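## Task

r1 begins in the work room and r2 in the stock room; the connecting door is locked but a service window is open. Take the steel tube resting across the service window's counter and set it so it rests on both arms of the wall rack in the work room. Then release it and back the robots away. The task fails if any robot tips over or is left leaning.

## Robot and tools

Robots: r1 and r2 are identical Hello Robot Stretch 4 units. Each has an omni-wheel base, a mast with a lift, a forward-telescoping arm, a three-joint wrist (yaw, pitch, roll) and a two-finger gripper. Each is about 1.6 m tall and its base rim lies within 0.23 m of its base origin. Cameras per robot: <name>_head_camera, <name>_head_left_camera, <name>_head_right_camera, <name>_wrist_camera (for example r1_wrist_camera).

Frames: each robot reports everything in its own base frame, with the origin on the floor beneath the base centre, x forward, y left and z up. hand_pose is a point between the open fingertips, given in that frame. The printed value may be somewhat wrong. The odometry frame is the base frame as it was when the scene began. base_odometry counts wheel turns, so wheel slip shows up as travel. Its heading is positive to the left, from -3.142 to 3.142. Because each robot uses its own frame, only images, lidar_m and wrist_depth_mm show where the two robots are relative to each other.

execute_actions: the argument actions is a list holding one action or none. An empty list just returns state and images. An action is an object keyed by "r1" and/or "r2", so a single call can command both robots. Inside each robot's entry you may give:
- base: exactly one relative move. translate_m drives straight, forward positive, -2 to 2 m. strafe_m slides sideways, left positive, -2 to 2 m. rotate_rad turns in place, counter-clockwise positive, -3.2 to 3.2 rad. Each is an offset from where the base last measured itself in the latest state report.
- joints: absolute targets by name. lift_m 0 to 1.2 m. arm_m 0 to 0.55 m of extension. wrist_yaw_rad -1.134 to 4.276 (0 forward, positive left, 3.14 folded back; above 3.4 the arm may interfere). wrist_pitch_rad -1.117 to 4.259 (0 level, 1.57 pointing down). wrist_roll_rad -1.117 to 4.259 (0 puts the fingers level; positive turns clockwise as seen from behind). gripper_m -0.038 to 0.141 m of fingertip gap; negative values press the tips together.
- pace: "slow", "default", "fast" or "max". The base then tops out at 0.1, 0.3, 0.4 or 0.6 m/s and turns at 1, 2, 3 or 4 rad/s. When the lift is above 0.2 m these are lowered further.
- contact_limits: {"arm_m": x}, where x runs from 0 (gentlest) to 0.75 (firmest); 0.5 if omitted.
- end_of_arm: "enable_torque" sent by itself. It re-powers wrist or gripper motors that shut off, and they hold their current position.
All motions in one action start together. A joint target outside its range is clipped and reported. Any other bad value or unknown key rejects the entire call. A single action lasts at most 15 s. The cameras argument lists camera names or "all"; omitting it gives all and [] gives none. A stop reported in one call cancels the later movement calls in the same reply. Anything you leave out of an action may still be pushing toward an earlier target.

wait: seconds from 0 to 10, with no new commands; returns state and images. zoom_image: camera plus region [x0, y0, x1, y1] in pixels from the top-left, at most 504 by 504, taken from that camera's latest full image. read_manual: returns licence texts only. finished_scene: scene (1 or 2) ends that scene for good and reports success.

Results: base_status and joint_status give how each motion ended. "done" means the target was reached (for the base, that the wheels turned the full amount). "off_target" means it stopped short and may still be pushing. "contact_stop_at_<key>" means it hit something and that part goes slack; a slack lift can sink under a load. "limit_stop_at_tilt" means a lean above 6 degrees; lift, arm and wheels go slack and ignore commands. "limit_stop_at_own_body" means self-collision; this is likely with the gripper tilted up and rolled. "torque_fault" means a wrist motor went limp; send enable_torque. on_its_own reports things you did not command; "held at" gives the target being held. lidar_m lists 12 distances in 30-degree sectors: first straight ahead, then counter-clockwise (4th left, 7th behind, 10th right); "-" means nothing seen or closer than 0.25 m. wrist_depth_mm is a 7x7 grid of depths in mm, 100 to 2000. base_tilt is in degrees, forward and right positive, with a fixed offset of up to about 1.5. If turned_by_wheels and turned_by_imu differ by more than about 0.1 rad, the base probably hit or slipped. motor_effort is in percent, with the peak value in brackets; for wheels, positive means turning right. A load in a level gripper pushes pitch effort further from 0.

Gripping: command a gap narrower than the object. gripper_m readings and "done" do not show whether anything is held; a firm squeeze shows up in gripper effort. If the fingertips catch on a surface, raise the lift. At the start of a scene the wrist can be unfolded with lift_m 0.4 and wrist_yaw_rad 0.

Cautions: robots pressing against each other fails the run, so once bases touch do not drive further. The two bases may travel up to about 3 cm apart over 1 m, which strains a shared load and can tip a robot. Do not drive or turn with more than 1 kg held while arm_m is above 0.2, especially at fast paces. Sustained pushes, a high gripper or high contact limits also raise the tipping risk. Holding more than about 2 kg with a level gripper can trip the wrist. Avoid dropping the tube, slamming, and hard impacts. Loose objects may occasionally be bumped by outside forces. Finish only once the tube rests on both rack arms, the grippers are open and the robots have moved clear.

Each tool is called after "Request:" by a JSON object that holds its "name" and its "arguments", one argument or row to a line.

## Session

Request:
{"name": "execute_actions", "arguments": {
  "actions": []
}}

Scene clock: 0.00 s.
r1.base_odometry: x=+0.000 y=+0.000 heading=+0.000 (m, m, rad; r1's odometry frame)
r1.turned_by_wheels: +0.000 (rad since the last result)
r1.turned_by_imu: +0.000 (rad since the last result)
r1.base_tilt: forward=+0.1 right=+0.9 (deg)
r1.lidar_m: 2.15 2.23 2.76 2.37 2.75 2.74 2.62 2.39 1.55 1.48 1.72 2.26
r1.base_status: not commanded
r1.joint_positions: lift_m=+0.204 arm_m=+0.001 wrist_yaw_rad=+3.045 wrist_pitch_rad=+0.007 wrist_roll_rad=+0.017 gripper_m=+0.057
r1.joint_status: not commanded
r1.motor_effort: lift_m=+19 arm_m=+0 wrist_yaw_rad=+1 wrist_pitch_rad=-5 wrist_roll_rad=+0 gripper_m=-3 wheel_0=+0 wheel_1=-1 wheel_2=+0 (%)
r1.hand_pose: x=-0.1070 y=+0.1149 z=+0.3804 quat_wxyz=(+0.048, -0.003, +0.009, +0.999) (m; r1's base frame)
r1.wrist_depth_mm: - 135 - - - - - / - 135 - - - - - / 107 135 - - - - - / 131 154 - - - - - / - - - - - - - / 1182 1281 196 1366 196 1397 1397 / 866 831 878 134 931 946 976
r2.base_odometry: x=+0.000 y=+0.000 heading=+0.000 (m, m, rad; r2's odometry frame)
r2.turned_by_wheels: +0.000 (rad since the last result)
r2.turned_by_imu: +0.000 (rad since the last result)
r2.base_tilt: forward=-1.0 right=+0.0 (deg)
r2.lidar_m: 2.79 3.02 2.46 2.85 2.14 1.97 2.01 1.63 1.32 1.36 2.00 2.74
r2.base_status: not commanded
r2.joint_positions: lift_m=+0.268 arm_m=+0.001 wrist_yaw_rad=+3.194 wrist_pitch_rad=+0.007 wrist_roll_rad=+0.012 gripper_m=+0.057
r2.joint_status: not commanded
r2.motor_effort: lift_m=+20 arm_m=+0 wrist_yaw_rad=+0 wrist_pitch_rad=-7 wrist_roll_rad=+0 gripper_m=-2 wheel_0=-1 wheel_1=-1 wheel_2=+1 (%)
r2.hand_pose: x=-0.1211 y=+0.0721 z=+0.4442 quat_wxyz=(-0.026, -0.004, +0.006, +1.000) (m; r2's base frame)
r2.wrist_depth_mm: - - 135 - - 1863 1661 / - - 134 - - 1808 1756 / - 108 134 - - 1863 1708 / - 129 152 - - 1863 1708 / 198 1863 - - - 1863 1756 / 207 1576 198 1661 211 1618 1537 / 210 1025 1042 126 1060 1042 1098
pictures: r1_head_camera, r1_head_left_camera, r1_head_right_camera, r1_wrist_camera, r2_head_camera, r2_head_left_camera, r2_head_right_camera, r2_wrist_camera
Images, in order (width x height): r1_head_camera 420x560, r1_head_left_camera 420x672, r1_head_right_camera 420x672, r1_wrist_camera 616x392, r2_head_camera 420x560, r2_head_left_camera 420x672, r2_head_right_camera 420x672, r2_wrist_camera 616x392.

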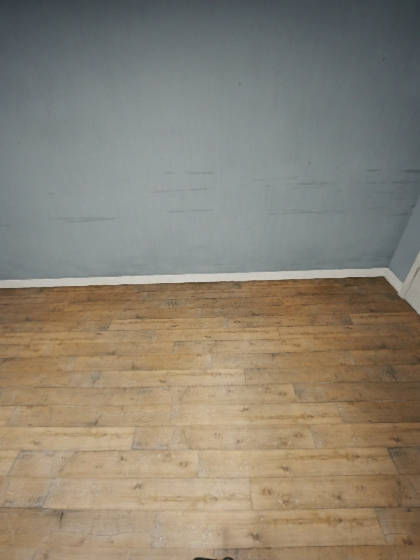

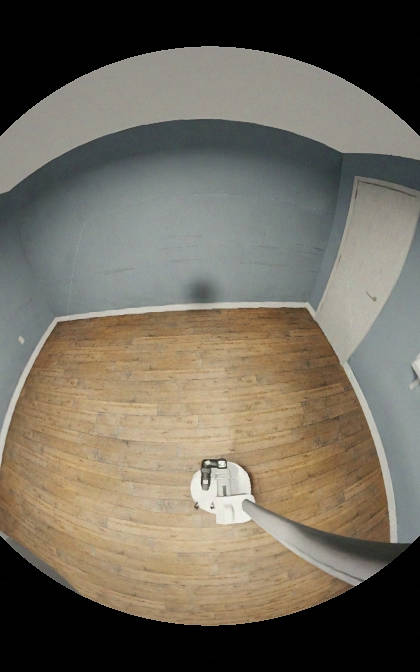

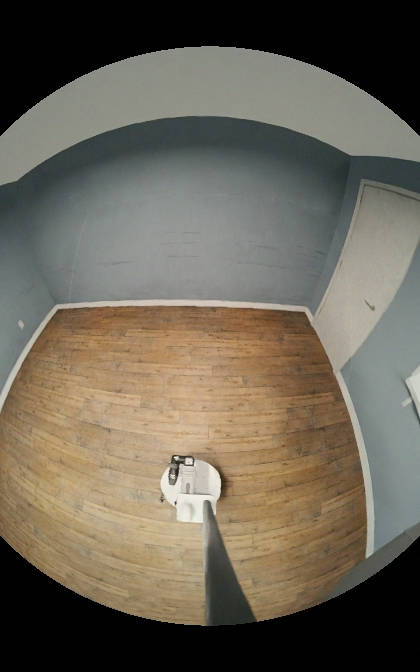

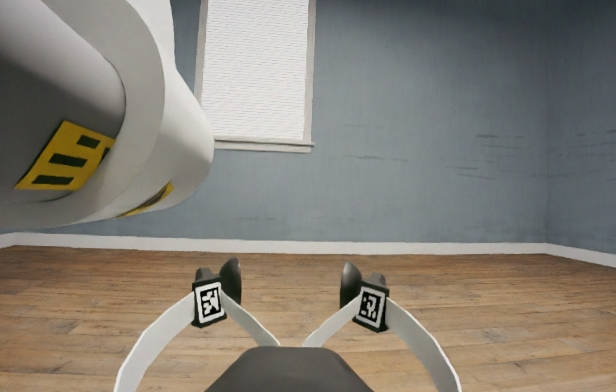

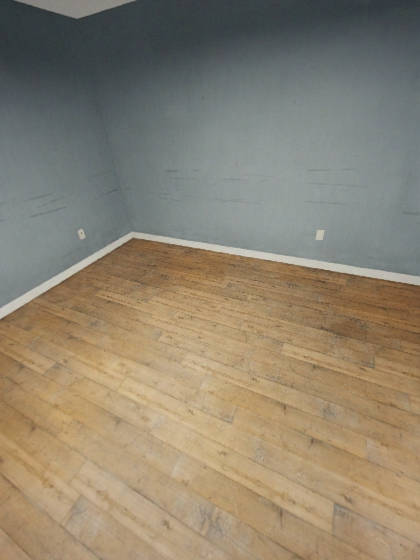

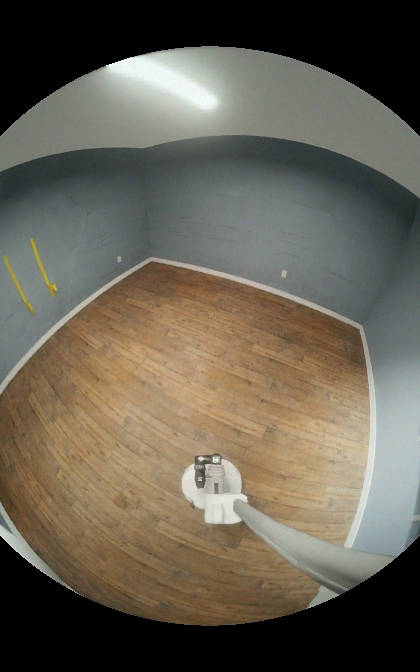

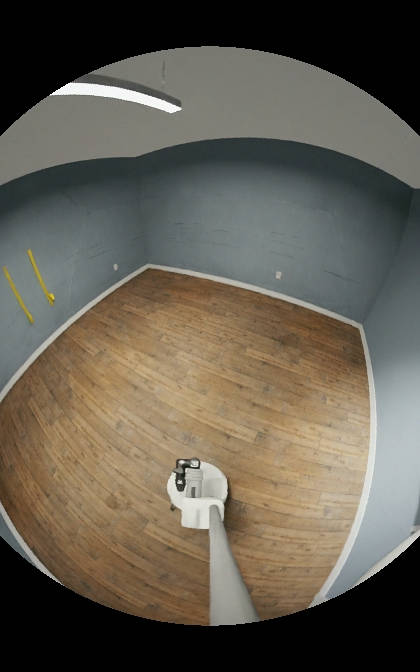

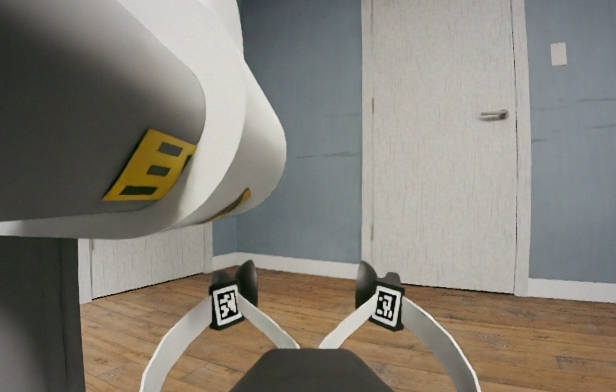

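Request:
{"name": "execute_actions", "arguments": {
  "actions": [
    {"r1":{"base":{"rotate_rad":-1.57},"joints":{"lift_m":0.4,"wrist_yaw_rad":0}},"r2":{"base":{"rotate_rad":-2.0},"joints":{"lift_m":0.4,"wrist_yaw_rad":0}}}
  ],
  "cameras": ["r1_head_camera","r1_head_left_camera","r2_head_camera","r2_head_left_camera"]
}}

Scene clock: 4.97 s.
r1.base_odometry: x=+0.000 y=+0.000 heading=-1.570 (m, m, rad; r1's odometry frame)
r1.turned_by_wheels: -1.570 (rad since the last result)
r1.turned_by_imu: -1.566 (rad since the last result)
r1.base_tilt: forward=+0.1 right=+0.8 (deg)
r1.lidar_m: 1.47 1.72 2.25 2.15 2.24 2.78 2.66 2.75 2.72 2.54 2.38 1.55
r1.base_status: done
r1.joint_positions: lift_m=+0.400 arm_m=+0.001 wrist_yaw_rad=+0.001 wrist_pitch_rad=+0.007 wrist_roll_rad=+0.017 gripper_m=+0.057
r1.joint_status: all done
r1.motor_effort: lift_m=+22(22) arm_m=+0(0) wrist_yaw_rad=+0(5) wrist_pitch_rad=-6(5) wrist_roll_rad=+0(0) gripper_m=-4(3) wheel_0=+0(2) wheel_1=-1(8) wheel_2=+0(7) (%)
r1.hand_pose: x=+0.4603 y=-0.0872 z=+0.5758 quat_wxyz=(+1.000, +0.009, +0.004, +0.000) (m; r1's base frame)
r1.wrist_depth_mm: 1366 1397 - - - 1430 1464 / 1336 1366 - - - 1397 1430 / 1336 1366 1366 1397 1397 1430 1430 / 1366 1366 1397 1397 1430 1464 1430 / 1366 1397 1397 1397 1430 1430 1464 / 1366 1366 196 1430 196 1430 1430 / 1229 1182 1281 134 1336 1336 1397
r2.base_odometry: x=+0.000 y=+0.000 heading=-2.000 (m, m, rad; r2's odometry frame)
r2.turned_by_wheels: -2.000 (rad since the last result)
r2.turned_by_imu: -2.027 (rad since the last result)
r2.base_tilt: forward=-0.8 right=+0.0 (deg)
r2.lidar_m: 1.32 1.38 2.15 2.75 2.90 2.90 2.79 2.83 2.07 1.95 2.04 1.58
r2.base_status: done
r2.joint_positions: lift_m=+0.400 arm_m=+0.001 wrist_yaw_rad=+0.000 wrist_pitch_rad=+0.007 wrist_roll_rad=+0.012 gripper_m=+0.057
r2.joint_status: all done
r2.motor_effort: lift_m=+20(23) arm_m=+0(0) wrist_yaw_rad=-1(7) wrist_pitch_rad=-5(6) wrist_roll_rad=+0(0) gripper_m=-3(2) wheel_0=+2(1) wheel_1=+1(9) wheel_2=-2(6) (%)
r2.hand_pose: x=+0.4602 y=-0.0873 z=+0.5762 quat_wxyz=(+1.000, +0.006, +0.003, +0.000) (m; r2's base frame)
r2.wrist_depth_mm: 1308 - - - 1336 1336 1308 / 1308 - - - 1281 1308 1308 / 1308 1308 1281 1336 1336 1308 1281 / 1308 1308 1281 1366 1308 1336 1281 / 1281 1308 1281 1308 1336 1281 1308 / 1308 1308 197 1308 212 1336 1281 / 1281 1255 1308 125 1281 1308 1281
pictures: r1_head_camera, r1_head_left_camera, r2_head_camera, r2_head_left_camera
Images, in order (width x height): r1_head_camera 420x560, r1_head_left_camera 420x672, r2_head_camera 420x560, r2_head_left_camera 420x672.

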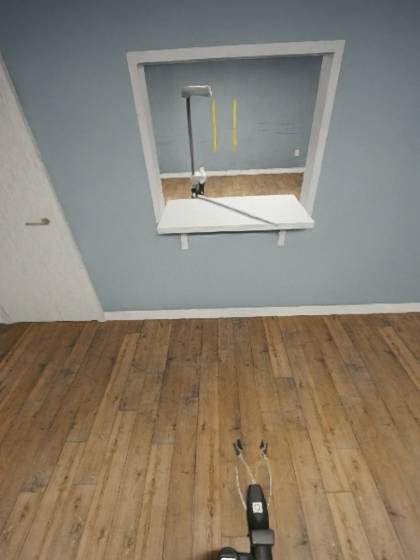

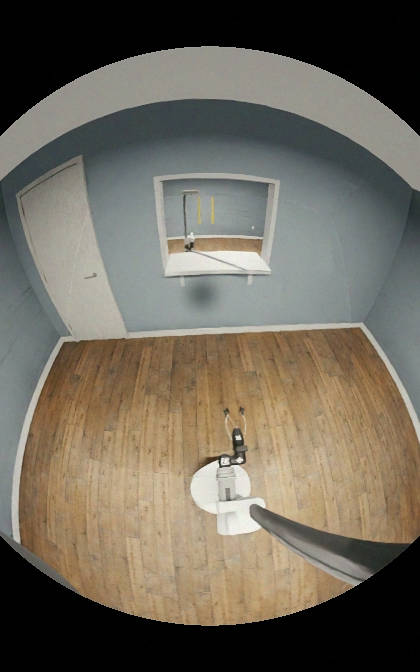

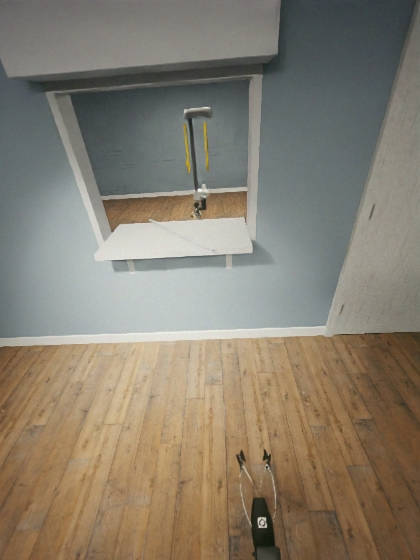

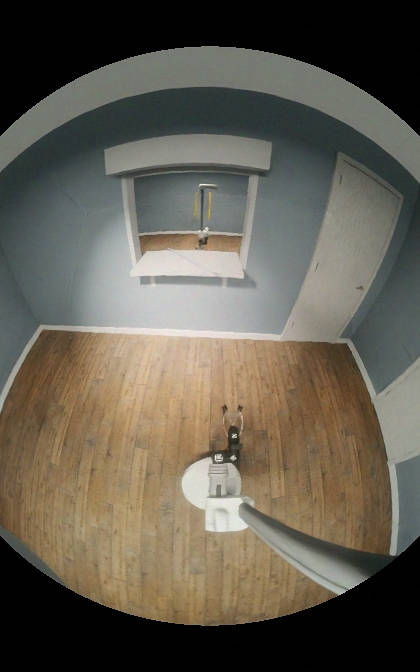

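Request:
{"name": "zoom_image", "arguments": {
  "camera": "r1_head_camera",
  "region": [130, 80, 340, 260]
}}

Request:
{"name": "zoom_image", "arguments": {
  "camera": "r2_head_camera",
  "region": [70, 100, 280, 280]
}}

Region (130, 80, 340, 260) of r1_head_camera's 420x560 image, scaled by 2.400, with more detail than that image has; it fills the top 432 rows of this view, and the rest is white.

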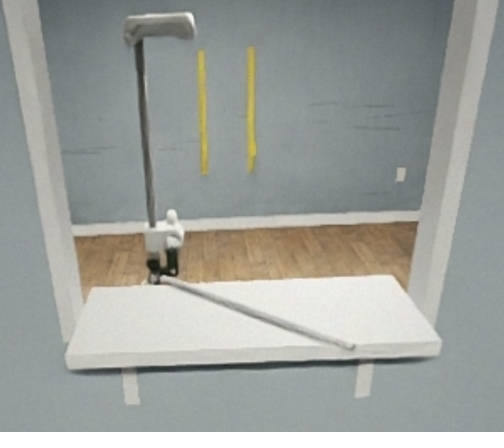

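Region (70, 100, 280, 280) of r2_head_camera's 420x560 image, scaled by 2.400, with more detail than that image has; it fills the top 432 rows of this view, and the rest is white.

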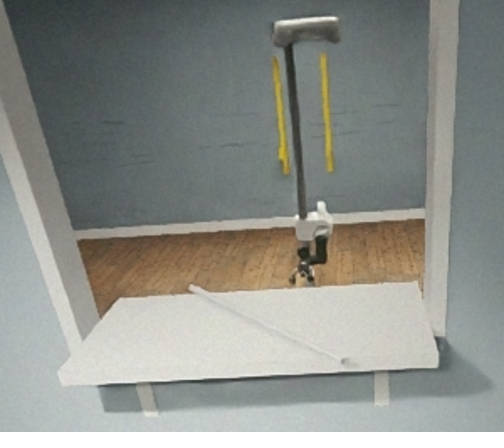

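Request:
{"name": "execute_actions", "arguments": {
  "actions": [
    {"r1":{"base":{"translate_m":1.2},"joints":{"lift_m":1.18,"wrist_pitch_rad":1.57,"gripper_m":0.1}},"r2":{"base":{"translate_m":0.5},"joints":{"lift_m":0.9}}}
  ],
  "cameras": ["r1_head_camera","r1_wrist_camera","r2_head_camera","r2_wrist_camera"]
}}

Scene clock: 27.40 s.
r1.base_odometry: x=+0.001 y=-1.200 heading=-1.570 (m, m, rad; r1's odometry frame)
r1.turned_by_wheels: +0.000 (rad since the last result)
r1.turned_by_imu: -0.008 (rad since the last result)
r1.base_tilt: forward=+0.2 right=+0.9 (deg)
r1.lidar_m: 0.26 0.28 0.40 1.57 2.24 3.05 3.99 3.74 2.69 1.92 0.38 0.30
r1.base_status: done
r1.joint_positions: lift_m=+1.180 arm_m=+0.001 wrist_yaw_rad=+0.000 wrist_pitch_rad=+1.570 wrist_roll_rad=+0.017 gripper_m=+0.100
r1.joint_status: all done
r1.motor_effort: lift_m=+22(22) arm_m=+0(0) wrist_yaw_rad=+0(2) wrist_pitch_rad=+1(3) wrist_roll_rad=+0(1) gripper_m=+0(2) wheel_0=+1(3) wheel_1=+0(8) wheel_2=+0(11) (%)
r1.hand_pose: x=+0.1720 y=-0.0874 z=+1.0696 quat_wxyz=(+0.707, +0.006, +0.707, -0.006) (m; r1's base frame)
r1.wrist_depth_mm: 366 368 373 379 379 387 392 / 366 370 373 379 379 387 389 / 368 373 375 382 384 389 392 / 1255 1255 1255 1281 1281 1336 1308 / 1229 1229 1060 1060 1281 1308 1281 / 1229 1255 1060 1060 200 1308 1308 / 1229 1229 1255 135 1281 1308 1308
r2.base_odometry: x=-0.208 y=-0.455 heading=-1.999 (m, m, rad; r2's odometry frame)
r2.turned_by_wheels: +0.000 (rad since the last result)
r2.turned_by_imu: +0.003 (rad since the last result)
r2.base_tilt: forward=-0.6 right=-0.2 (deg)
r2.lidar_m: 0.79 0.88 1.46 2.75 2.89 3.42 3.35 2.83 2.06 1.95 1.43 1.04
r2.base_status: done
r2.joint_positions: lift_m=+0.900 arm_m=+0.001 wrist_yaw_rad=+0.000 wrist_pitch_rad=+0.007 wrist_roll_rad=+0.012 gripper_m=+0.057
r2.joint_status: all done
r2.motor_effort: lift_m=+22(23) arm_m=+0(0) wrist_yaw_rad=+0(1) wrist_pitch_rad=-6(6) wrist_roll_rad=+0(1) gripper_m=-3(4) wheel_0=+2(7) wheel_1=+1(8) wheel_2=+2(11) (%)
r2.hand_pose: x=+0.4601 y=-0.0874 z=+1.0761 quat_wxyz=(+1.000, +0.006, +0.003, +0.000) (m; r2's base frame)
r2.wrist_depth_mm: - - - - 798 788 788 / - - 1464 - 788 788 798 / - - 1537 - 788 788 809 / - - - - 788 798 788 / - - - - 809 798 798 / 683 654 198 699 211 788 820 / 798 809 809 125 798 788 809
pictures: r1_head_camera, r1_wrist_camera, r2_head_camera, r2_wrist_camera
camera_calibration (this result's frames):
r1_wrist_camera: T_world_to_cam=[[0.00473231, -0.998452, 0.0554203, -0.156516], [-0.999984, -0.00489929, -0.00287752, 0.23061], [0.00314458, -0.0554058, -0.998459, 1.28905], [0, 0, 0, 1]] pos_world=[0.227294, -0.0837225, 1.2964]
r2_wrist_camera: T_world_to_cam=[[-0.0144302, -0.999877, -0.00619418, -0.0731884], [-0.0302439, 0.00662845, -0.999521, 1.14471], [0.999438, -0.0142359, -0.0303358, -0.204476], [0, 0, 0, 1]] pos_world=[0.237926, -0.083678, 1.1375]
Images, in order (width x height): r1_head_camera 420x560, r1_wrist_camera 616x392, r2_head_camera 420x560, r2_wrist_camera 616x392.

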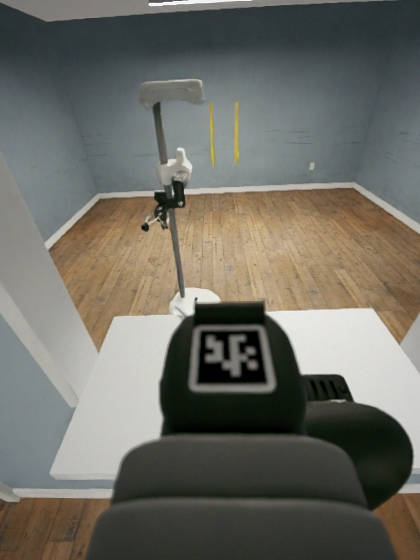

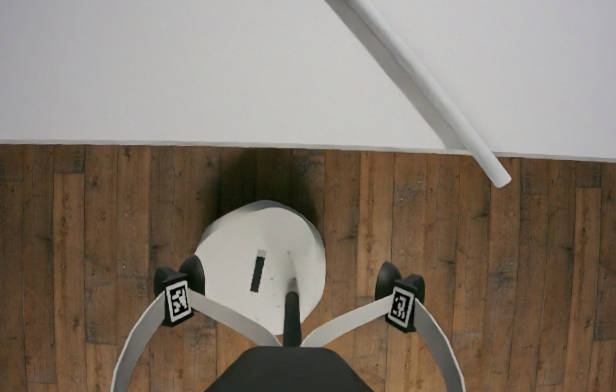

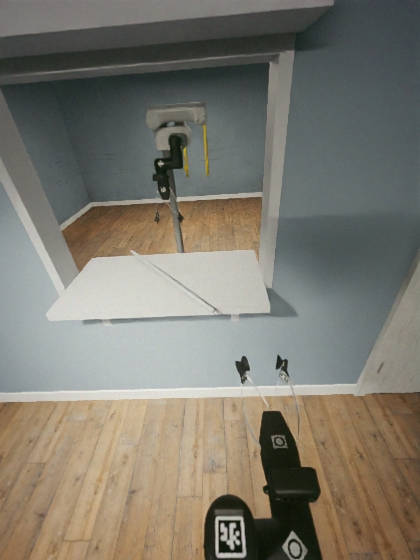

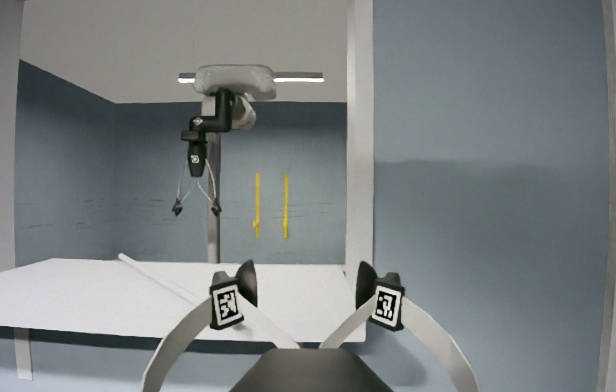

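Request:
{"name": "execute_actions", "arguments": {
  "actions": [
    {"r1":{"joints":{"arm_m":0.3}}}
  ],
  "cameras": ["r1_head_left_camera","r1_wrist_camera","r2_head_camera","r2_wrist_camera"]
}}

Request:
{"name": "zoom_image", "arguments": {
  "camera": "r2_wrist_camera",
  "region": [220, 150, 330, 260]
}}

Scene clock: 36.23 s.
r1.base_odometry: x=+0.001 y=-1.200 heading=-1.570 (m, m, rad; r1's odometry frame)
r1.turned_by_wheels: +0.000 (rad since the last result)
r1.turned_by_imu: -0.001 (rad since the last result)
r1.base_tilt: forward=+0.1 right=+0.8 (deg)
r1.lidar_m: 0.27 0.29 0.37 1.57 2.25 3.03 3.98 3.76 2.67 1.93 0.40 0.29
r1.base_status: not commanded
r1.joint_positions: lift_m=+1.180 arm_m=+0.299 wrist_yaw_rad=+0.000 wrist_pitch_rad=+1.570 wrist_roll_rad=+0.017 gripper_m=+0.100
r1.joint_status: all done
r1.motor_effort: lift_m=+21(21) arm_m=+8(6) wrist_yaw_rad=+0(2) wrist_pitch_rad=+2(1) wrist_roll_rad=+0(0) gripper_m=-1(4) wheel_0=+0(0) wheel_1=+0(0) wheel_2=+0(0) (%)
r1.hand_pose: x=+0.4698 y=-0.0874 z=+1.0696 quat_wxyz=(+0.707, +0.006, +0.707, -0.006) (m; r1's base frame)
r1.wrist_depth_mm: 366 366 373 377 382 384 389 / 366 368 373 377 379 384 389 / 364 368 373 377 379 384 389 / 366 368 373 377 379 387 389 / 364 370 373 375 382 384 389 / 364 368 373 377 200 384 389 / 366 368 370 135 379 387 392
r2.base_odometry: x=-0.208 y=-0.455 heading=-1.999 (m, m, rad; r2's odometry frame)
r2.turned_by_wheels: +0.000 (rad since the last result)
r2.turned_by_imu: +0.001 (rad since the last result)
r2.base_tilt: forward=-0.8 right=-0.1 (deg)
r2.lidar_m: 0.80 0.88 1.46 2.76 2.87 3.41 3.36 2.82 2.06 1.95 1.41 1.06
r2.base_status: not commanded
r2.joint_positions: lift_m=+0.900 arm_m=+0.001 wrist_yaw_rad=+0.000 wrist_pitch_rad=+0.007 wrist_roll_rad=+0.012 gripper_m=+0.057
r2.joint_status: not commanded
r2.motor_effort: lift_m=+22(21) arm_m=+0(0) wrist_yaw_rad=+0(0) wrist_pitch_rad=-5(5) wrist_roll_rad=+1(1) gripper_m=-3(3) wheel_0=+2(2) wheel_1=+1(1) wheel_2=+2(2) (%)
r2.hand_pose: x=+0.4601 y=-0.0874 z=+1.0761 quat_wxyz=(+1.000, +0.006, +0.003, +0.000) (m; r2's base frame)
r2.wrist_depth_mm: - - - - 778 798 798 / - - 1281 - 788 788 788 / - - - - 788 798 798 / - - - - 788 798 798 / - - - - 798 798 809 / 683 654 197 691 211 798 788 / 788 809 798 125 798 788 798
pictures: r1_head_left_camera, r1_wrist_camera, r2_head_camera, r2_wrist_camera
camera_calibration (this result's frames):
r1_wrist_camera: T_world_to_cam=[[0.00472913, -0.998452, 0.055421, -0.157924], [-0.999983, -0.00490392, -0.00301842, 0.528552], [0.00328553, -0.0554058, -0.998459, 1.28805], [0, 0, 0, 1]] pos_world=[0.525058, -0.0837222, 1.29641]
r2_wrist_camera: T_world_to_cam=[[-0.0144301, -0.999877, -0.00619406, -0.0731886], [-0.030244, 0.00662833, -0.999521, 1.14471], [0.999438, -0.0142358, -0.0303359, -0.204476], [0, 0, 0, 1]] pos_world=[0.237926, -0.0836779, 1.1375]
Images, in order (width x height): r1_head_left_camera 420x672, r1_wrist_camera 616x392, r2_head_camera 420x560, r2_wrist_camera 616x392.

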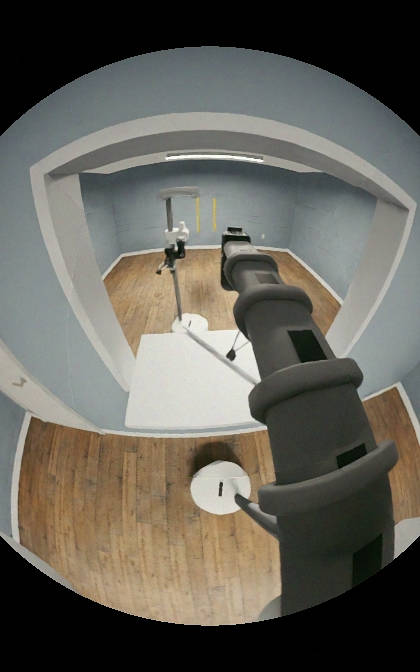

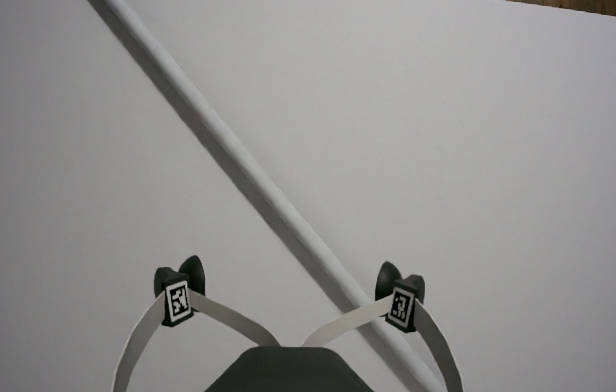

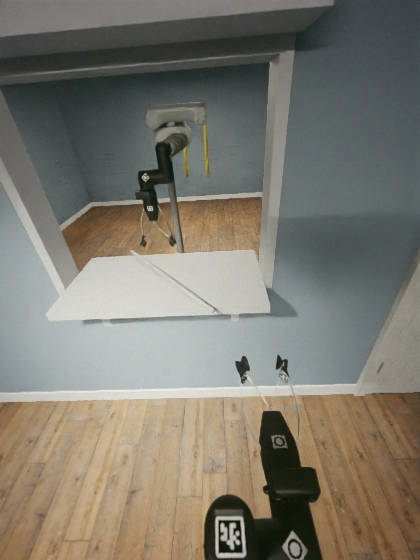

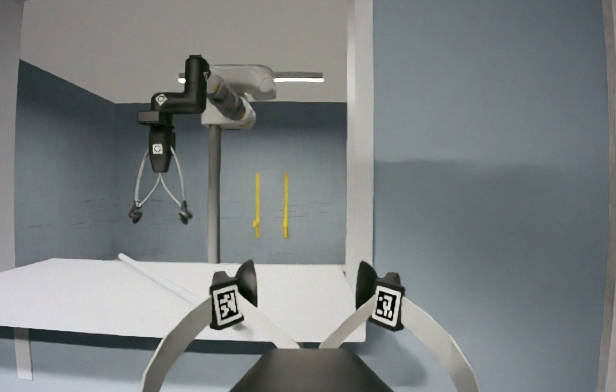

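Region (220, 150, 330, 260) of r2_wrist_camera's 616x392 image, scaled by 4.582.

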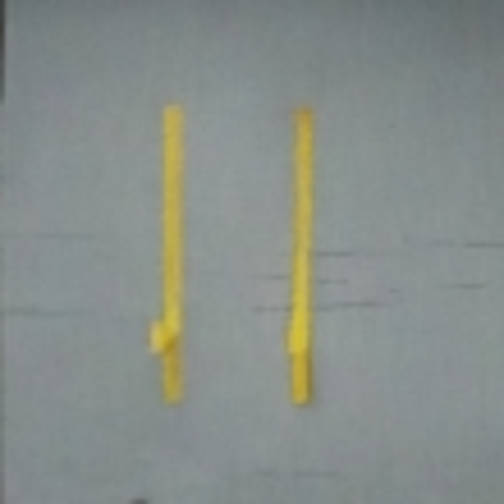

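Request:
{"name": "execute_actions", "arguments": {
  "actions": [
    {"r1":{"joints":{"arm_m":0.341,"wrist_roll_rad":2.43,"gripper_m":0.07,"lift_m":1.075}},"r2":{"base":{"strafe_m":0.25},"joints":{"lift_m":0.8}}}
  ],
  "cameras": ["r1_wrist_camera","r2_head_camera","r2_wrist_camera"]
}}

Scene clock: 42.90 s.
r1.base_odometry: x=+0.001 y=-1.200 heading=-1.570 (m, m, rad; r1's odometry frame)
r1.turned_by_wheels: +0.000 (rad since the last result)
r1.turned_by_imu: -0.001 (rad since the last result)
r1.base_tilt: forward=+0.1 right=+0.8 (deg)
r1.lidar_m: 0.27 0.29 0.39 1.57 2.25 3.02 3.97 3.75 2.68 1.92 0.38 0.29
r1.base_status: not commanded
r1.joint_positions: lift_m=+1.075 arm_m=+0.340 wrist_yaw_rad=+0.000 wrist_pitch_rad=+1.570 wrist_roll_rad=+2.430 gripper_m=+0.070
r1.joint_status: all done
r1.motor_effort: lift_m=+17(19) arm_m=+8(6) wrist_yaw_rad=+0(0) wrist_pitch_rad=+0(0) wrist_roll_rad=+2(6) gripper_m=-2(3) wheel_0=+1(0) wheel_1=+0(0) wheel_2=+0(0) (%)
r1.hand_pose: x=+0.5107 y=-0.0874 z=+0.9649 quat_wxyz=(+0.247, +0.663, +0.246, -0.663) (m; r1's base frame)
r1.wrist_depth_mm: 263 265 268 271 274 1182 1205 / 263 266 267 271 274 278 1205 / 263 266 270 271 274 278 750 / 264 267 268 272 274 278 281 / 264 267 268 272 274 278 282 / 264 266 192 272 202 279 281 / 264 265 270 133 276 279 282
r2.base_odometry: x=+0.020 y=-0.559 heading=-1.999 (m, m, rad; r2's odometry frame)
r2.turned_by_wheels: +0.000 (rad since the last result)
r2.turned_by_imu: +0.001 (rad since the last result)
r2.base_tilt: forward=-0.9 right=-0.2 (deg)
r2.lidar_m: 0.82 0.89 1.46 2.51 2.59 3.42 3.33 3.18 2.29 2.22 1.45 0.85
r2.base_status: done
r2.joint_positions: lift_m=+0.800 arm_m=+0.001 wrist_yaw_rad=+0.000 wrist_pitch_rad=+0.007 wrist_roll_rad=+0.012 gripper_m=+0.057
r2.joint_status: all done
r2.motor_effort: lift_m=+17(20) arm_m=+0(0) wrist_yaw_rad=-1(0) wrist_pitch_rad=-4(6) wrist_roll_rad=+0(0) gripper_m=-3(2) wheel_0=+0(13) wheel_1=+0(11) wheel_2=+1(2) (%)
r2.hand_pose: x=+0.4601 y=-0.0874 z=+0.9764 quat_wxyz=(+1.000, +0.006, +0.003, +0.000) (m; r2's base frame)
r2.wrist_depth_mm: 788 - - - - 809 788 / 788 - - 1336 - 809 809 / 788 - - - - 798 778 / 788 - - - - 798 809 / 661 699 715 715 750 809 798 / 788 788 198 798 211 809 831 / 798 798 809 125 809 809 820
pictures: r1_wrist_camera, r2_head_camera, r2_wrist_camera
camera_calibration (this result's frames):
r1_wrist_camera: T_world_to_cam=[[-0.668769, 0.741437, 0.054944, 0.3442], [0.742499, 0.669846, -0.0016184, -0.263089], [-0.0380039, 0.0397135, -0.998488, 1.2129], [0, 0, 0, 1]] pos_world=[0.471628, -0.127142, 1.19172]
r2_wrist_camera: T_world_to_cam=[[-0.014442, -0.999877, -0.00619401, -0.0738038], [-0.030244, 0.00662864, -0.999521, 1.04511], [0.999438, -0.0142478, -0.030336, -0.207499], [0, 0, 0, 1]] pos_world=[0.237925, -0.0836787, 1.03786]
Images, in order (width x height): r1_wrist_camera 616x392, r2_head_camera 420x560, r2_wrist_camera 616x392.

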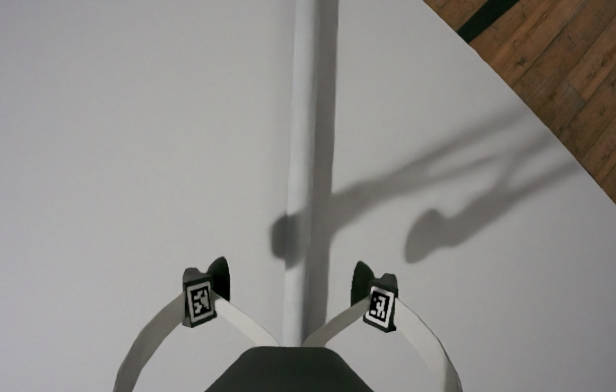

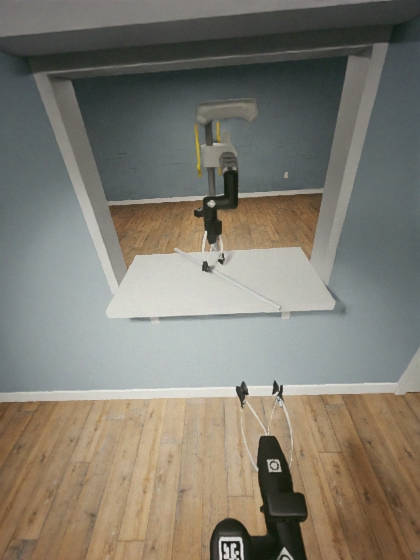

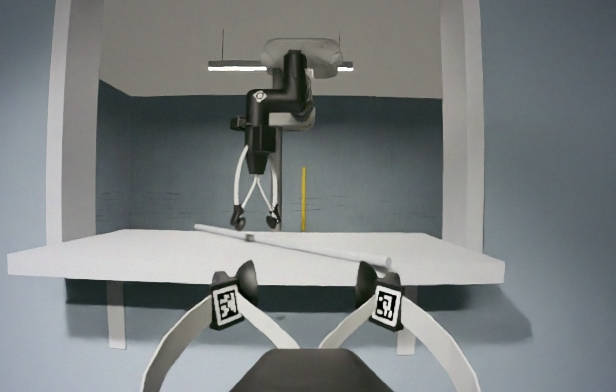

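Request:
{"name": "execute_actions", "arguments": {
  "actions": [
    {"r1":{"joints":{"lift_m":1.053},"pace":"slow"}}
  ],
  "cameras": []
}}

Request:
{"name": "execute_actions", "arguments": {
  "actions": [
    {"r1":{"joints":{"gripper_m":-0.025}}}
  ],
  "cameras": ["r1_wrist_camera","r2_wrist_camera"]
}}

Request:
{"name": "execute_actions", "arguments": {
  "actions": [
    {"r1":{"joints":{"lift_m":1.1},"pace":"slow"}}
  ],
  "cameras": ["r1_wrist_camera","r2_wrist_camera"]
}}

Scene clock: 47.47 s.
r1.base_odometry: x=+0.001 y=-1.200 heading=-1.570 (m, m, rad; r1's odometry frame)
r1.turned_by_wheels: +0.000 (rad since the last result)
r1.turned_by_imu: -0.001 (rad since the last result)
r1.base_tilt: forward=+0.0 right=+0.8 (deg)
r1.lidar_m: 0.25 0.28 0.38 1.57 2.28 3.05 3.96 3.73 2.69 1.91 0.38 0.27
r1.base_status: not commanded
r1.joint_positions: lift_m=+1.053 arm_m=+0.340 wrist_yaw_rad=+0.000 wrist_pitch_rad=+1.570 wrist_roll_rad=+2.430 gripper_m=+0.070
r1.joint_status: all done
r1.motor_effort: lift_m=+17(16) arm_m=+8(8) wrist_yaw_rad=+1(1) wrist_pitch_rad=+0(0) wrist_roll_rad=+1(1) gripper_m=-3(4) wheel_0=+0(0) wheel_1=+0(0) wheel_2=+0(0) (%)
r1.hand_pose: x=+0.5107 y=-0.0874 z=+0.9430 quat_wxyz=(+0.247, +0.663, +0.246, -0.663) (m; r1's base frame)
r1.wrist_depth_mm: 241 244 247 249 253 459 1182 / 242 245 248 249 252 256 1182 / 243 244 247 249 253 256 258 / 242 245 248 250 253 256 258 / 243 245 248 250 253 256 258 / 243 246 193 249 201 256 259 / 243 244 247 133 253 257 259
r2.base_odometry: x=+0.020 y=-0.559 heading=-1.999 (m, m, rad; r2's odometry frame)
r2.turned_by_wheels: +0.000 (rad since the last result)
r2.turned_by_imu: +0.001 (rad since the last result)
r2.base_tilt: forward=-0.8 right=-0.1 (deg)
r2.lidar_m: 0.83 0.87 1.46 2.49 2.60 3.39 3.35 3.16 2.25 2.21 1.46 0.83
r2.base_status: not commanded
r2.joint_positions: lift_m=+0.800 arm_m=+0.001 wrist_yaw_rad=+0.000 wrist_pitch_rad=+0.007 wrist_roll_rad=+0.012 gripper_m=+0.057
r2.joint_status: not commanded
r2.motor_effort: lift_m=+17(17) arm_m=+0(0) wrist_yaw_rad=+1(0) wrist_pitch_rad=-5(6) wrist_roll_rad=+0(0) gripper_m=-3(3) wheel_0=+0(0) wheel_1=+0(0) wheel_2=+1(1) (%)
r2.hand_pose: x=+0.4601 y=-0.0874 z=+0.9764 quat_wxyz=(+1.000, +0.006, +0.003, +0.000) (m; r2's base frame)
r2.wrist_depth_mm: 788 - - - - 798 788 / 798 - - 1499 - 798 820 / 788 - - - - 798 809 / 798 - - - - 809 798 / 661 699 723 732 741 798 809 / 788 788 197 809 212 809 798 / 798 788 798 125 798 809 798
pictures: none
No camera images: the call's "cameras" was empty. Leave "cameras" out to get every camera's image.

Scene clock: 49.13 s.
r1.base_odometry: x=+0.001 y=-1.200 heading=-1.570 (m, m, rad; r1's odometry frame)
r1.turned_by_wheels: +0.000 (rad since the last result)
r1.turned_by_imu: +0.000 (rad since the last result)
r1.base_tilt: forward=+0.1 right=+0.6 (deg)
r1.lidar_m: 0.26 0.28 0.41 1.55 2.26 3.06 3.96 3.76 2.69 1.94 0.39 0.28
r1.base_status: not commanded
r1.joint_positions: lift_m=+1.053 arm_m=+0.340 wrist_yaw_rad=+0.000 wrist_pitch_rad=+1.570 wrist_roll_rad=+2.430 gripper_m=-0.024
r1.joint_status: all done
r1.motor_effort: lift_m=+17(17) arm_m=+8(8) wrist_yaw_rad=+1(2) wrist_pitch_rad=+1(2) wrist_roll_rad=+1(1) gripper_m=-16(21) wheel_0=+0(1) wheel_1=+0(0) wheel_2=+0(0) (%)
r1.hand_pose: x=+0.5108 y=-0.0874 z=+0.9430 quat_wxyz=(+0.247, +0.663, +0.246, -0.662) (m; r1's base frame)
r1.wrist_depth_mm: 242 244 248 249 253 459 1182 / 242 244 248 249 253 256 1160 / 242 245 248 250 253 255 258 / 243 245 248 250 253 257 258 / 244 245 248 250 254 256 258 / 243 245 180 196 253 256 259 / 243 245 247 131 253 257 260
r2.base_odometry: x=+0.020 y=-0.559 heading=-1.999 (m, m, rad; r2's odometry frame)
r2.turned_by_wheels: +0.000 (rad since the last result)
r2.turned_by_imu: +0.000 (rad since the last result)
r2.base_tilt: forward=-0.8 right=+0.0 (deg)
r2.lidar_m: 0.80 0.89 1.48 2.51 2.63 3.44 3.35 3.20 2.32 2.23 1.46 0.86
r2.base_status: not commanded
r2.joint_positions: lift_m=+0.800 arm_m=+0.001 wrist_yaw_rad=+0.000 wrist_pitch_rad=+0.007 wrist_roll_rad=+0.012 gripper_m=+0.057
r2.joint_status: not commanded
r2.motor_effort: lift_m=+17(17) arm_m=+0(0) wrist_yaw_rad=+0(0) wrist_pitch_rad=-5(6) wrist_roll_rad=+0(0) gripper_m=-2(3) wheel_0=+0(0) wheel_1=+0(0) wheel_2=+1(1) (%)
r2.hand_pose: x=+0.4601 y=-0.0874 z=+0.9764 quat_wxyz=(+1.000, +0.006, +0.003, +0.000) (m; r2's base frame)
r2.wrist_depth_mm: 788 - - - - 798 788 / 778 - - 1537 - 798 798 / 788 - - - - 809 798 / 788 - - - - 798 798 / 676 699 732 723 741 798 798 / 798 788 198 798 211 798 809 / 798 788 809 125 798 809 820
pictures: r1_wrist_camera, r2_wrist_camera
camera_calibration (this result's frames):
r1_wrist_camera: T_world_to_cam=[[-0.668781, 0.741439, 0.0547714, 0.345637], [0.742501, 0.669843, -0.00142676, -0.263373], [-0.0377461, 0.0397136, -0.998498, 1.19082], [0, 0, 0, 1]] pos_world=[0.471658, -0.127142, 1.16972]
r2_wrist_camera: T_world_to_cam=[[-0.0144422, -0.999877, -0.00619394, -0.0738038], [-0.030244, 0.00662858, -0.999521, 1.04511], [0.999438, -0.0142479, -0.030336, -0.207499], [0, 0, 0, 1]] pos_world=[0.237925, -0.0836787, 1.03786]
Images, in order (width x height): r1_wrist_camera 616x392, r2_wrist_camera 616x392.

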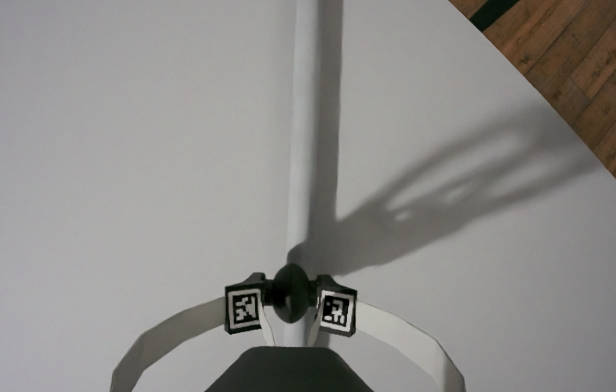

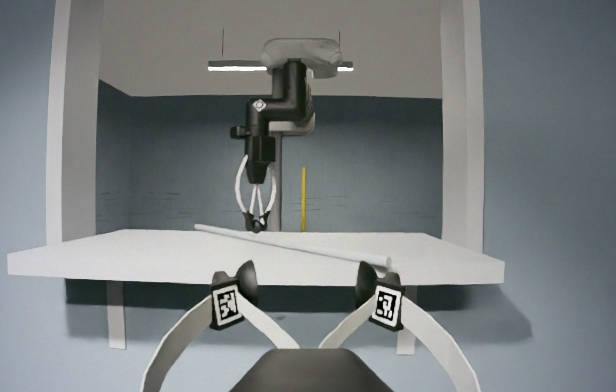

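Scene clock: 50.40 s.
r1.base_odometry: x=+0.001 y=-1.200 heading=-1.570 (m, m, rad; r1's odometry frame)
r1.turned_by_wheels: +0.000 (rad since the last result)
r1.turned_by_imu: +0.000 (rad since the last result)
r1.base_tilt: forward=+0.1 right=+0.7 (deg)
r1.lidar_m: 0.26 0.28 0.40 1.60 2.25 3.04 3.97 3.76 2.67 1.91 0.38 0.28
r1.base_status: not commanded
r1.joint_positions: lift_m=+1.100 arm_m=+0.340 wrist_yaw_rad=+0.000 wrist_pitch_rad=+1.570 wrist_roll_rad=+2.430 gripper_m=-0.024
r1.joint_status: all done
r1.motor_effort: lift_m=+22(23) arm_m=+8(8) wrist_yaw_rad=+0(0) wrist_pitch_rad=+1(2) wrist_roll_rad=+1(1) gripper_m=-18(17) wheel_0=+1(0) wheel_1=+0(0) wheel_2=+0(0) (%)
r1.hand_pose: x=+0.5108 y=-0.0874 z=+0.9895 quat_wxyz=(+0.247, +0.663, +0.246, -0.662) (m; r1's base frame)
r1.wrist_depth_mm: 286 289 293 294 300 1205 1229 / 287 290 294 296 300 1008 1229 / 287 290 294 296 298 303 1229 / 287 289 293 296 300 304 306 / 287 291 294 296 301 304 306 / 287 290 180 196 301 304 307 / 287 289 294 130 300 304 307
r2.base_odometry: x=+0.020 y=-0.559 heading=-1.999 (m, m, rad; r2's odometry frame)
r2.turned_by_wheels: +0.000 (rad since the last result)
r2.turned_by_imu: +0.000 (rad since the last result)
r2.base_tilt: forward=-1.0 right=-0.2 (deg)
r2.lidar_m: 0.83 0.88 1.46 2.50 2.58 3.42 3.34 3.18 2.29 2.22 1.46 0.86
r2.base_status: not commanded
r2.joint_positions: lift_m=+0.800 arm_m=+0.001 wrist_yaw_rad=+0.000 wrist_pitch_rad=+0.007 wrist_roll_rad=+0.012 gripper_m=+0.057
r2.joint_status: not commanded
r2.motor_effort: lift_m=+17(17) arm_m=+0(0) wrist_yaw_rad=+0(0) wrist_pitch_rad=-6(5) wrist_roll_rad=+0(0) gripper_m=-4(3) wheel_0=+0(0) wheel_1=+0(0) wheel_2=+1(1) (%)
r2.hand_pose: x=+0.4601 y=-0.0874 z=+0.9764 quat_wxyz=(+1.000, +0.006, +0.003, +0.000) (m; r2's base frame)
r2.wrist_depth_mm: 778 - - - - 798 798 / 778 - - 1397 - 788 809 / 778 - - - - 809 809 / 788 - - - - 809 809 / 661 699 723 732 750 798 809 / 798 798 197 788 211 798 809 / 809 788 798 125 788 798 809
pictures: r1_wrist_camera, r2_wrist_camera
camera_calibration (this result's frames):
r1_wrist_camera: T_world_to_cam=[[-0.66878, 0.74144, 0.0547716, 0.343088], [0.742501, 0.669843, -0.00142693, -0.263308], [-0.0377463, 0.0397137, -0.998498, 1.23729], [0, 0, 0, 1]] pos_world=[0.47166, -0.127142, 1.21626]
r2_wrist_camera: T_world_to_cam=[[-0.0144419, -0.999877, -0.00619399, -0.0738038], [-0.030244, 0.00662862, -0.999521, 1.04511], [0.999438, -0.0142477, -0.030336, -0.207499], [0, 0, 0, 1]] pos_world=[0.237925, -0.0836787, 1.03786]
Images, in order (width x height): r1_wrist_camera 616x392, r2_wrist_camera 616x392.

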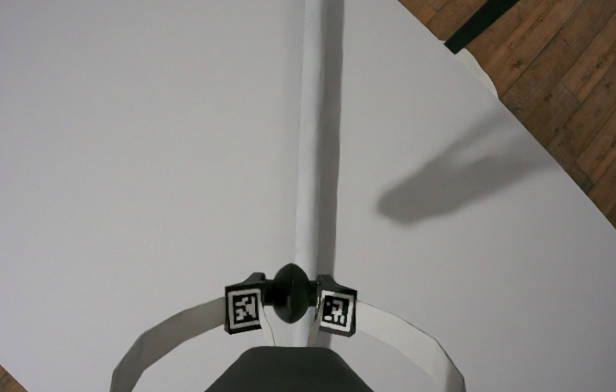

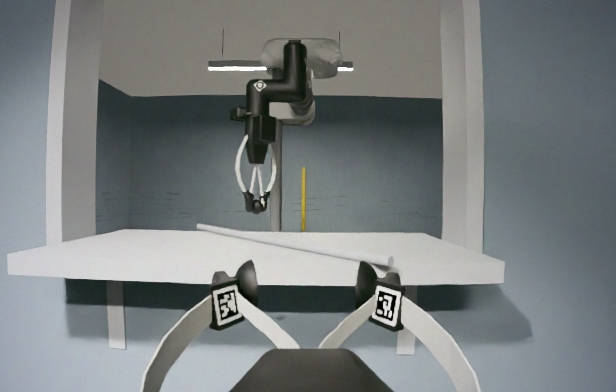

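Request:
{"name": "execute_actions", "arguments": {
  "actions": [
    {"r1":{"joints":{"gripper_m":0.05}}}
  ],
  "cameras": []
}}

Request:
{"name": "execute_actions", "arguments": {
  "actions": [
    {"r1":{"joints":{"lift_m":1.033},"pace":"slow"}}
  ],
  "cameras": ["r1_wrist_camera","r2_wrist_camera"]
}}

Request:
{"name": "zoom_image", "arguments": {
  "camera": "r2_wrist_camera",
  "region": [190, 170, 330, 270]
}}

Scene clock: 54.73 s.
r1.base_odometry: x=+0.001 y=-1.200 heading=-1.570 (m, m, rad; r1's odometry frame)
r1.turned_by_wheels: +0.000 (rad since the last result)
r1.turned_by_imu: -0.001 (rad since the last result)
r1.base_tilt: forward=+0.2 right=+0.7 (deg)
r1.lidar_m: 0.26 0.27 0.39 1.58 2.26 3.06 3.95 3.74 2.69 1.94 0.38 0.29
r1.base_status: not commanded
r1.joint_positions: lift_m=+1.100 arm_m=+0.340 wrist_yaw_rad=+0.000 wrist_pitch_rad=+1.570 wrist_roll_rad=+2.430 gripper_m=+0.050
r1.joint_status: all done
r1.motor_effort: lift_m=+22(22) arm_m=+8(8) wrist_yaw_rad=+0(2) wrist_pitch_rad=+0(1) wrist_roll_rad=+1(1) gripper_m=-3(16) wheel_0=+0(0) wheel_1=+0(1) wheel_2=+0(0) (%)
r1.hand_pose: x=+0.5108 y=-0.0874 z=+0.9895 quat_wxyz=(+0.247, +0.663, +0.246, -0.662) (m; r1's base frame)
r1.wrist_depth_mm: 286 289 293 294 300 1205 1229 / 286 290 294 294 300 1008 1255 / 286 289 293 294 298 304 1229 / 287 291 294 296 300 303 306 / 287 291 293 297 300 304 307 / 287 291 207 296 198 304 307 / 289 290 294 134 300 304 307
r2.base_odometry: x=+0.020 y=-0.559 heading=-1.999 (m, m, rad; r2's odometry frame)
r2.turned_by_wheels: +0.000 (rad since the last result)
r2.turned_by_imu: +0.001 (rad since the last result)
r2.base_tilt: forward=-0.7 right=+0.0 (deg)
r2.lidar_m: 0.84 0.88 1.45 2.51 2.58 3.46 3.34 3.21 2.27 2.22 1.46 0.84
r2.base_status: not commanded
r2.joint_positions: lift_m=+0.800 arm_m=+0.001 wrist_yaw_rad=+0.000 wrist_pitch_rad=+0.007 wrist_roll_rad=+0.012 gripper_m=+0.057
r2.joint_status: not commanded
r2.motor_effort: lift_m=+17(17) arm_m=+0(0) wrist_yaw_rad=+0(0) wrist_pitch_rad=-6(4) wrist_roll_rad=+0(1) gripper_m=-3(4) wheel_0=+0(0) wheel_1=+0(0) wheel_2=+1(1) (%)
r2.hand_pose: x=+0.4601 y=-0.0874 z=+0.9764 quat_wxyz=(+1.000, +0.006, +0.003, +0.000) (m; r2's base frame)
r2.wrist_depth_mm: 778 - - - - 788 809 / 788 - - 1397 - 809 809 / 788 - - - - 798 798 / 798 - - - - 809 788 / 668 699 723 732 759 798 809 / 788 788 197 788 212 798 809 / 798 788 798 125 798 809 809
pictures: none
No camera images: the call's "cameras" was empty. Leave "cameras" out to get every camera's image.

Scene clock: 56.17 s.
r1.base_odometry: x=+0.001 y=-1.200 heading=-1.570 (m, m, rad; r1's odometry frame)
r1.turned_by_wheels: +0.000 (rad since the last result)
r1.turned_by_imu: +0.000 (rad since the last result)
r1.base_tilt: forward=-0.1 right=+0.7 (deg)
r1.lidar_m: 0.26 0.29 0.38 1.57 2.26 3.06 3.96 3.74 2.68 1.94 0.37 0.29
r1.base_status: not commanded
r1.joint_positions: lift_m=+1.034 arm_m=+0.340 wrist_yaw_rad=-0.001 wrist_pitch_rad=+1.574 wrist_roll_rad=+2.430 gripper_m=+0.050
r1.joint_status: all done
r1.motor_effort: lift_m=+3(21) arm_m=+8(8) wrist_yaw_rad=+2(2) wrist_pitch_rad=-11(11) wrist_roll_rad=+1(2) gripper_m=-5(4) wheel_0=+0(0) wheel_1=+0(0) wheel_2=+0(1) (%)
r1.hand_pose: x=+0.5095 y=-0.0874 z=+0.9241 quat_wxyz=(+0.246, +0.662, +0.247, -0.664) (m; r1's base frame)
r1.wrist_depth_mm: 230 232 235 236 238 242 1160 / 231 232 235 236 239 242 1160 / 231 233 236 236 239 242 244 / 231 234 236 236 240 242 244 / 231 234 236 237 240 242 244 / 231 233 189 237 193 243 245 / 233 234 236 134 240 243 245
r2.base_odometry: x=+0.020 y=-0.559 heading=-1.999 (m, m, rad; r2's odometry frame)
r2.turned_by_wheels: +0.000 (rad since the last result)
r2.turned_by_imu: +0.000 (rad since the last result)
r2.base_tilt: forward=-0.8 right=-0.1 (deg)
r2.lidar_m: 0.83 0.87 1.44 2.50 2.62 3.42 3.34 3.20 2.29 2.20 1.42 0.83
r2.base_status: not commanded
r2.joint_positions: lift_m=+0.800 arm_m=+0.001 wrist_yaw_rad=+0.000 wrist_pitch_rad=+0.007 wrist_roll_rad=+0.012 gripper_m=+0.057
r2.joint_status: not commanded
r2.motor_effort: lift_m=+17(17) arm_m=+0(0) wrist_yaw_rad=+0(0) wrist_pitch_rad=-4(6) wrist_roll_rad=+0(1) gripper_m=-2(3) wheel_0=+0(0) wheel_1=+0(0) wheel_2=+1(1) (%)
r2.hand_pose: x=+0.4601 y=-0.0874 z=+0.9764 quat_wxyz=(+1.000, +0.006, +0.003, +0.000) (m; r2's base frame)
r2.wrist_depth_mm: 778 - - - - 788 798 / 788 - - 1499 - 778 798 / 798 - - - - 809 809 / 788 - - - - 798 778 / 654 691 732 741 750 809 798 / 809 778 198 809 213 809 798 / 798 798 798 125 820 798 798
pictures: r1_wrist_camera, r2_wrist_camera
camera_calibration (this result's frames):
r1_wrist_camera: T_world_to_cam=[[-0.667974, 0.741945, 0.0576814, 0.342734], [0.742995, 0.669281, -0.0046587, -0.259736], [-0.0420616, 0.0397451, -0.998324, 1.17395], [0, 0, 0, 1]] pos_world=[0.471299, -0.127112, 1.151]
r2_wrist_camera: T_world_to_cam=[[-0.0144419, -0.999877, -0.00619404, -0.0738038], [-0.0302438, 0.00662867, -0.999521, 1.04511], [0.999438, -0.0142477, -0.0303358, -0.207499], [0, 0, 0, 1]] pos_world=[0.237925, -0.0836787, 1.03786]
Images, in order (width x height): r1_wrist_camera 616x392, r2_wrist_camera 616x392.

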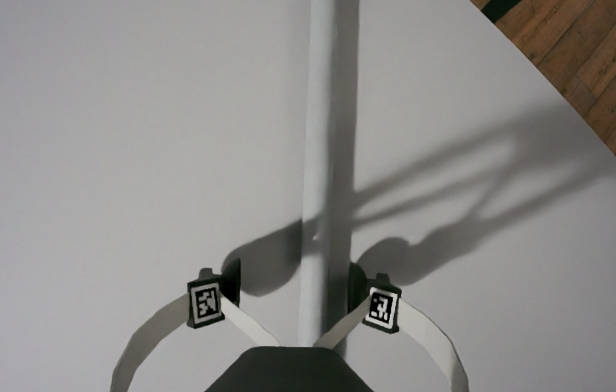

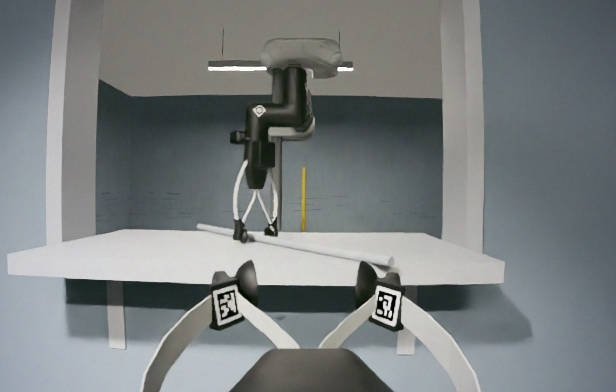

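Region (190, 170, 330, 270) of r2_wrist_camera's 616x392 image, scaled by 3.600; it fills the top 360 rows of this view, and the rest is white.

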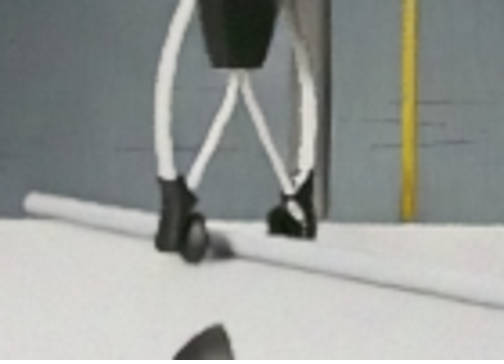

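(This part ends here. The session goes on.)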